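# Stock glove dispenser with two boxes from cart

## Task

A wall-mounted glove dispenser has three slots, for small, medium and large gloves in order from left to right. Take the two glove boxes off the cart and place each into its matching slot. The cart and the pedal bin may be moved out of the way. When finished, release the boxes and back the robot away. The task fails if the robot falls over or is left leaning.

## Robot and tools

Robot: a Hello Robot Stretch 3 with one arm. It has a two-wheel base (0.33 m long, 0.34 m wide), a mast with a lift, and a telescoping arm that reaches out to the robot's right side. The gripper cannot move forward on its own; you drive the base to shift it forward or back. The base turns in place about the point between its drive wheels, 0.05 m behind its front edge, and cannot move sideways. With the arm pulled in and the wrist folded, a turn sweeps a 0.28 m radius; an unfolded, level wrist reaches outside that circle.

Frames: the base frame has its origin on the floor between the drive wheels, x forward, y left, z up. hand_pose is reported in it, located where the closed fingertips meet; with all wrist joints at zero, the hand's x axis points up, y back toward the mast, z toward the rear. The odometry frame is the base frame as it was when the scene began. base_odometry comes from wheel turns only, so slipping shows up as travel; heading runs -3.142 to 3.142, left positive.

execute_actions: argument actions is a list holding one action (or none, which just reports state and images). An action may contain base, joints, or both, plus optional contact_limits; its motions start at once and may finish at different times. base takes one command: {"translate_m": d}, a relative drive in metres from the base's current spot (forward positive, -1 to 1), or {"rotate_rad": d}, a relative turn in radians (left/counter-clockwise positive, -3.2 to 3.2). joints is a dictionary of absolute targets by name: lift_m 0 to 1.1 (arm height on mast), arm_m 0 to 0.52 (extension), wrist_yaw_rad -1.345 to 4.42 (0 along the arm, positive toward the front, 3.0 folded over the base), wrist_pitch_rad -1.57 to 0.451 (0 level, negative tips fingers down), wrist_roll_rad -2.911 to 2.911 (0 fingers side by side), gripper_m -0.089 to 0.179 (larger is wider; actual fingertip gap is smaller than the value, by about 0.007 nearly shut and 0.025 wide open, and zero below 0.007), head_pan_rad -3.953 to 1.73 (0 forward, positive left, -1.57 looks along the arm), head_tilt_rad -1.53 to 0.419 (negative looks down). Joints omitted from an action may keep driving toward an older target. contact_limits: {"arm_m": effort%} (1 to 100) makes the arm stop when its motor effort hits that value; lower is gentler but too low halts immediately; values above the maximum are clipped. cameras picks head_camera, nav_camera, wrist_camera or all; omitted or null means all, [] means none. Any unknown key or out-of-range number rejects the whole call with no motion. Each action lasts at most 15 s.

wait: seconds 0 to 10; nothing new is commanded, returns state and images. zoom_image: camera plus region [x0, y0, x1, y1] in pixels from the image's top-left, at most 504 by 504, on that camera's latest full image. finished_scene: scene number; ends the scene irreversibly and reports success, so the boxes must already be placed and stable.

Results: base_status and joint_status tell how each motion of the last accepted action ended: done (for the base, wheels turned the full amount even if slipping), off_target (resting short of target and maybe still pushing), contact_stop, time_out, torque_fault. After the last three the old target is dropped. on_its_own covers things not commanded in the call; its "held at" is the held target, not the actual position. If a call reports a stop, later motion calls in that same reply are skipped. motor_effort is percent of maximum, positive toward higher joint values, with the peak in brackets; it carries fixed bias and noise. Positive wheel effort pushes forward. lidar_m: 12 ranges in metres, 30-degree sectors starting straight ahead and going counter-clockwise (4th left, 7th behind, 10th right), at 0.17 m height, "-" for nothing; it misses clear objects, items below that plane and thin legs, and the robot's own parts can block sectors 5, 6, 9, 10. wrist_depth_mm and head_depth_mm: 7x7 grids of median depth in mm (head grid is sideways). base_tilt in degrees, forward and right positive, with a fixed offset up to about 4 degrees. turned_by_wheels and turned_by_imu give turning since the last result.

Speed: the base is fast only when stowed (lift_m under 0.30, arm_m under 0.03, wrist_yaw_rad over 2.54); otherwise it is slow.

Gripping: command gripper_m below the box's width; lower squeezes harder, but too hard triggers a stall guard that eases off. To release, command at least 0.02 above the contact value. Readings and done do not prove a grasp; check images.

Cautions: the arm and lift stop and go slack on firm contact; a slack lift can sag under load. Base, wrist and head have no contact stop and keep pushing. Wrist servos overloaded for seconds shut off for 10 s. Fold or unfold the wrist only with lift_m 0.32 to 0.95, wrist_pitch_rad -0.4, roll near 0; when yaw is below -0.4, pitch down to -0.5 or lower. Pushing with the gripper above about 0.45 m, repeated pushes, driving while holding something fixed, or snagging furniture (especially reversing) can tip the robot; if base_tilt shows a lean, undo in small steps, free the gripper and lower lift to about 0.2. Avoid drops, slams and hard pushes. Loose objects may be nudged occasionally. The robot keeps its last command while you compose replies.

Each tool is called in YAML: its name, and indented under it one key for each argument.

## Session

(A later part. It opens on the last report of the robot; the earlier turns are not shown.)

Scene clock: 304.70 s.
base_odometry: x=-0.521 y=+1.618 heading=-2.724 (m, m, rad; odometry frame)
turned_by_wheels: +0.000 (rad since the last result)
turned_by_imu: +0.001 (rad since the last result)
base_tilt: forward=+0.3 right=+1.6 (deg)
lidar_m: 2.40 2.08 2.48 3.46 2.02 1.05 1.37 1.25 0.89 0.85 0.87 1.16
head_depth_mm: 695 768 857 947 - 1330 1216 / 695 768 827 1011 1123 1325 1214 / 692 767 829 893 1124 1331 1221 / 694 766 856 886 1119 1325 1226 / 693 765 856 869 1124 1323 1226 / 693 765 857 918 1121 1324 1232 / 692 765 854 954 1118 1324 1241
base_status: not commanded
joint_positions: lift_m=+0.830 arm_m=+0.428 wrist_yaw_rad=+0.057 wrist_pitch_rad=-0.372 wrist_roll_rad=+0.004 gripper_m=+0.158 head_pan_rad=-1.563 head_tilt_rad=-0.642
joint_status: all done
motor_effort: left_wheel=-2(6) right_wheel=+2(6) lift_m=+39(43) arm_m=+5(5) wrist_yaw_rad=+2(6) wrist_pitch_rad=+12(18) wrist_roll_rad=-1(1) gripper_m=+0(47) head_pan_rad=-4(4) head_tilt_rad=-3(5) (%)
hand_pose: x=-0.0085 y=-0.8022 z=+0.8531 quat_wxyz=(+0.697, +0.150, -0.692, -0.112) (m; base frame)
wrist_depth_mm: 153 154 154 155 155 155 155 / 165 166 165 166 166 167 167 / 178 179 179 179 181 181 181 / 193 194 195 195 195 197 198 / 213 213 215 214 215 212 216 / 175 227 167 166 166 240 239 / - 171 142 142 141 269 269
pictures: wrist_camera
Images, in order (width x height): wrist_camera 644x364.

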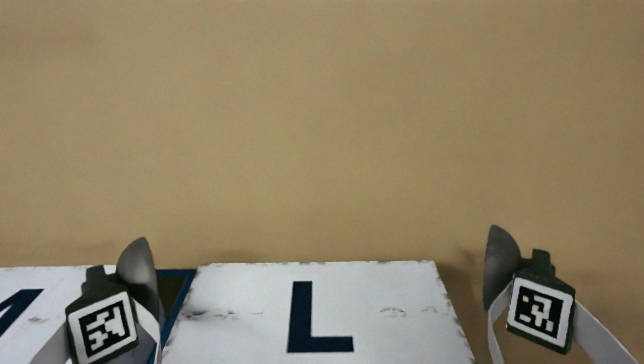

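execute_actions:
  actions:
    - {"joints":{"lift_m":0.87}}
  cameras: []

execute_actions:
  actions:
    - {"base":{"translate_m":-0.3},"joints":{"arm_m":0.0,"head_pan_rad":-1.15}}

Scene clock: 314.87 s.
base_odometry: x=-0.521 y=+1.618 heading=-2.724 (m, m, rad; odometry frame)
turned_by_wheels: +0.000 (rad since the last result)
turned_by_imu: +0.001 (rad since the last result)
base_tilt: forward=+0.3 right=+1.7 (deg)
lidar_m: 2.41 2.08 2.47 3.47 2.01 1.04 1.37 1.25 0.89 0.85 0.87 1.17
head_depth_mm: 695 769 845 - 1150 1330 1216 / 694 766 - 990 1121 1328 1218 / 695 767 - 884 1122 1325 1217 / 693 765 840 878 1122 1333 1231 / 693 768 855 866 1124 1320 1233 / 691 767 855 919 1117 1325 1230 / 692 767 855 954 1121 1326 1234
base_status: not commanded
joint_positions: lift_m=+0.870 arm_m=+0.428 wrist_yaw_rad=+0.057 wrist_pitch_rad=-0.372 wrist_roll_rad=+0.004 gripper_m=+0.158 head_pan_rad=-1.563 head_tilt_rad=-0.642
joint_status: all done
motor_effort: left_wheel=-2(2) right_wheel=+2(1) lift_m=+39(43) arm_m=+5(5) wrist_yaw_rad=+2(1) wrist_pitch_rad=+11(12) wrist_roll_rad=-1(1) gripper_m=+0(0) head_pan_rad=-4(3) head_tilt_rad=-4(3) (%)
hand_pose: x=-0.0085 y=-0.8022 z=+0.8931 quat_wxyz=(+0.697, +0.150, -0.692, -0.111) (m; base frame)
wrist_depth_mm: 154 154 154 154 155 155 155 / 165 165 165 166 166 167 167 / 179 179 179 180 180 180 181 / 194 195 195 196 196 197 197 / 213 214 214 214 215 212 216 / 236 237 237 239 238 239 240 / - 198 192 186 192 276 270
pictures: none
No camera images: the call's "cameras" was empty. Leave "cameras" out to get every camera's image.

Scene clock: 319.33 s.
base_odometry: x=-0.247 y=+1.740 heading=-2.724 (m, m, rad; odometry frame)
turned_by_wheels: +0.000 (rad since the last result)
turned_by_imu: +0.000 (rad since the last result)
base_tilt: forward=+0.4 right=+1.7 (deg)
lidar_m: 2.70 2.34 2.89 3.45 0.97 0.78 1.07 1.11 0.90 0.86 0.89 1.18
head_depth_mm: 684 750 829 925 1050 1197 - / 710 778 864 973 1101 1304 1217 / 736 813 902 906 1177 1350 1221 / 764 845 944 959 1254 1406 1225 / 798 892 982 1002 1339 1441 1229 / 832 925 1048 1197 1444 1445 1231 / 869 976 1113 1302 1552 1454 1239
base_status: done
joint_positions: lift_m=+0.870 arm_m=+0.001 wrist_yaw_rad=+0.058 wrist_pitch_rad=-0.372 wrist_roll_rad=+0.004 gripper_m=+0.158 head_pan_rad=-1.157 head_tilt_rad=-0.642
joint_status: all done
motor_effort: left_wheel=-2(7) right_wheel=+1(1) lift_m=+39(39) arm_m=-6(6) wrist_yaw_rad=+1(2) wrist_pitch_rad=+12(12) wrist_roll_rad=-1(1) gripper_m=+0(0) head_pan_rad=+3(29) head_tilt_rad=-4(4) (%)
hand_pose: x=-0.0081 y=-0.3755 z=+0.8931 quat_wxyz=(+0.697, +0.151, -0.692, -0.111) (m; base frame)
wrist_depth_mm: 543 549 548 551 551 545 555 / 587 588 590 586 587 591 588 / 529 532 622 631 635 642 640 / 573 571 676 693 693 696 703 / 735 636 760 761 752 753 760 / 823 825 837 846 847 844 837 / 932 963 938 924 938 962 936
pictures: head_camera (sideways: a quarter turn clockwise sets it upright), nav_camera (sideways: a quarter turn counterclockwise sets it upright), wrist_camera
Images, in order (width x height): head_camera 896x504, nav_camera 672x504, wrist_camera 644x364.

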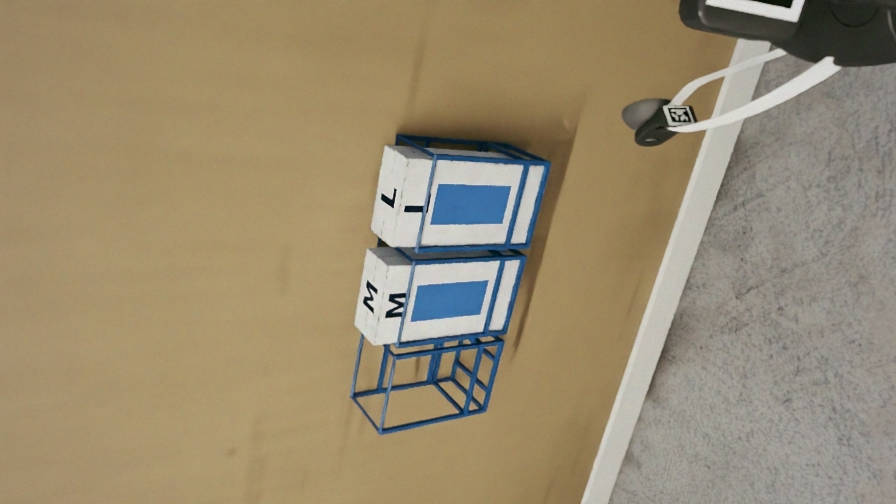

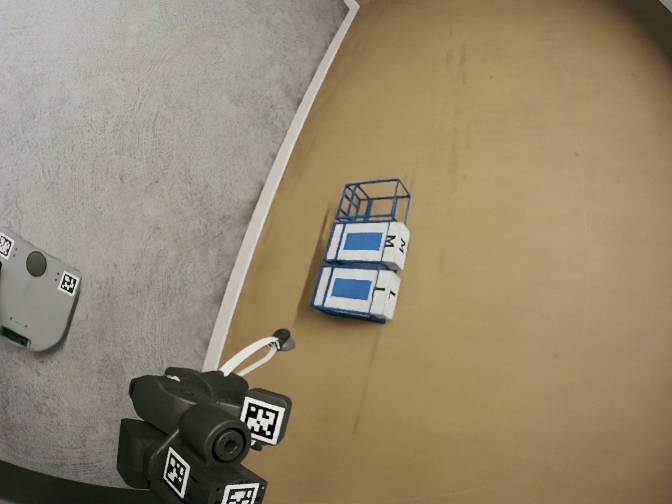

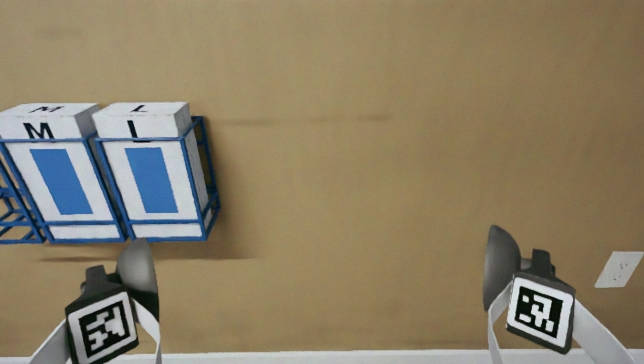

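finished_scene:
  scene: 1

The scene is finished: the task was done.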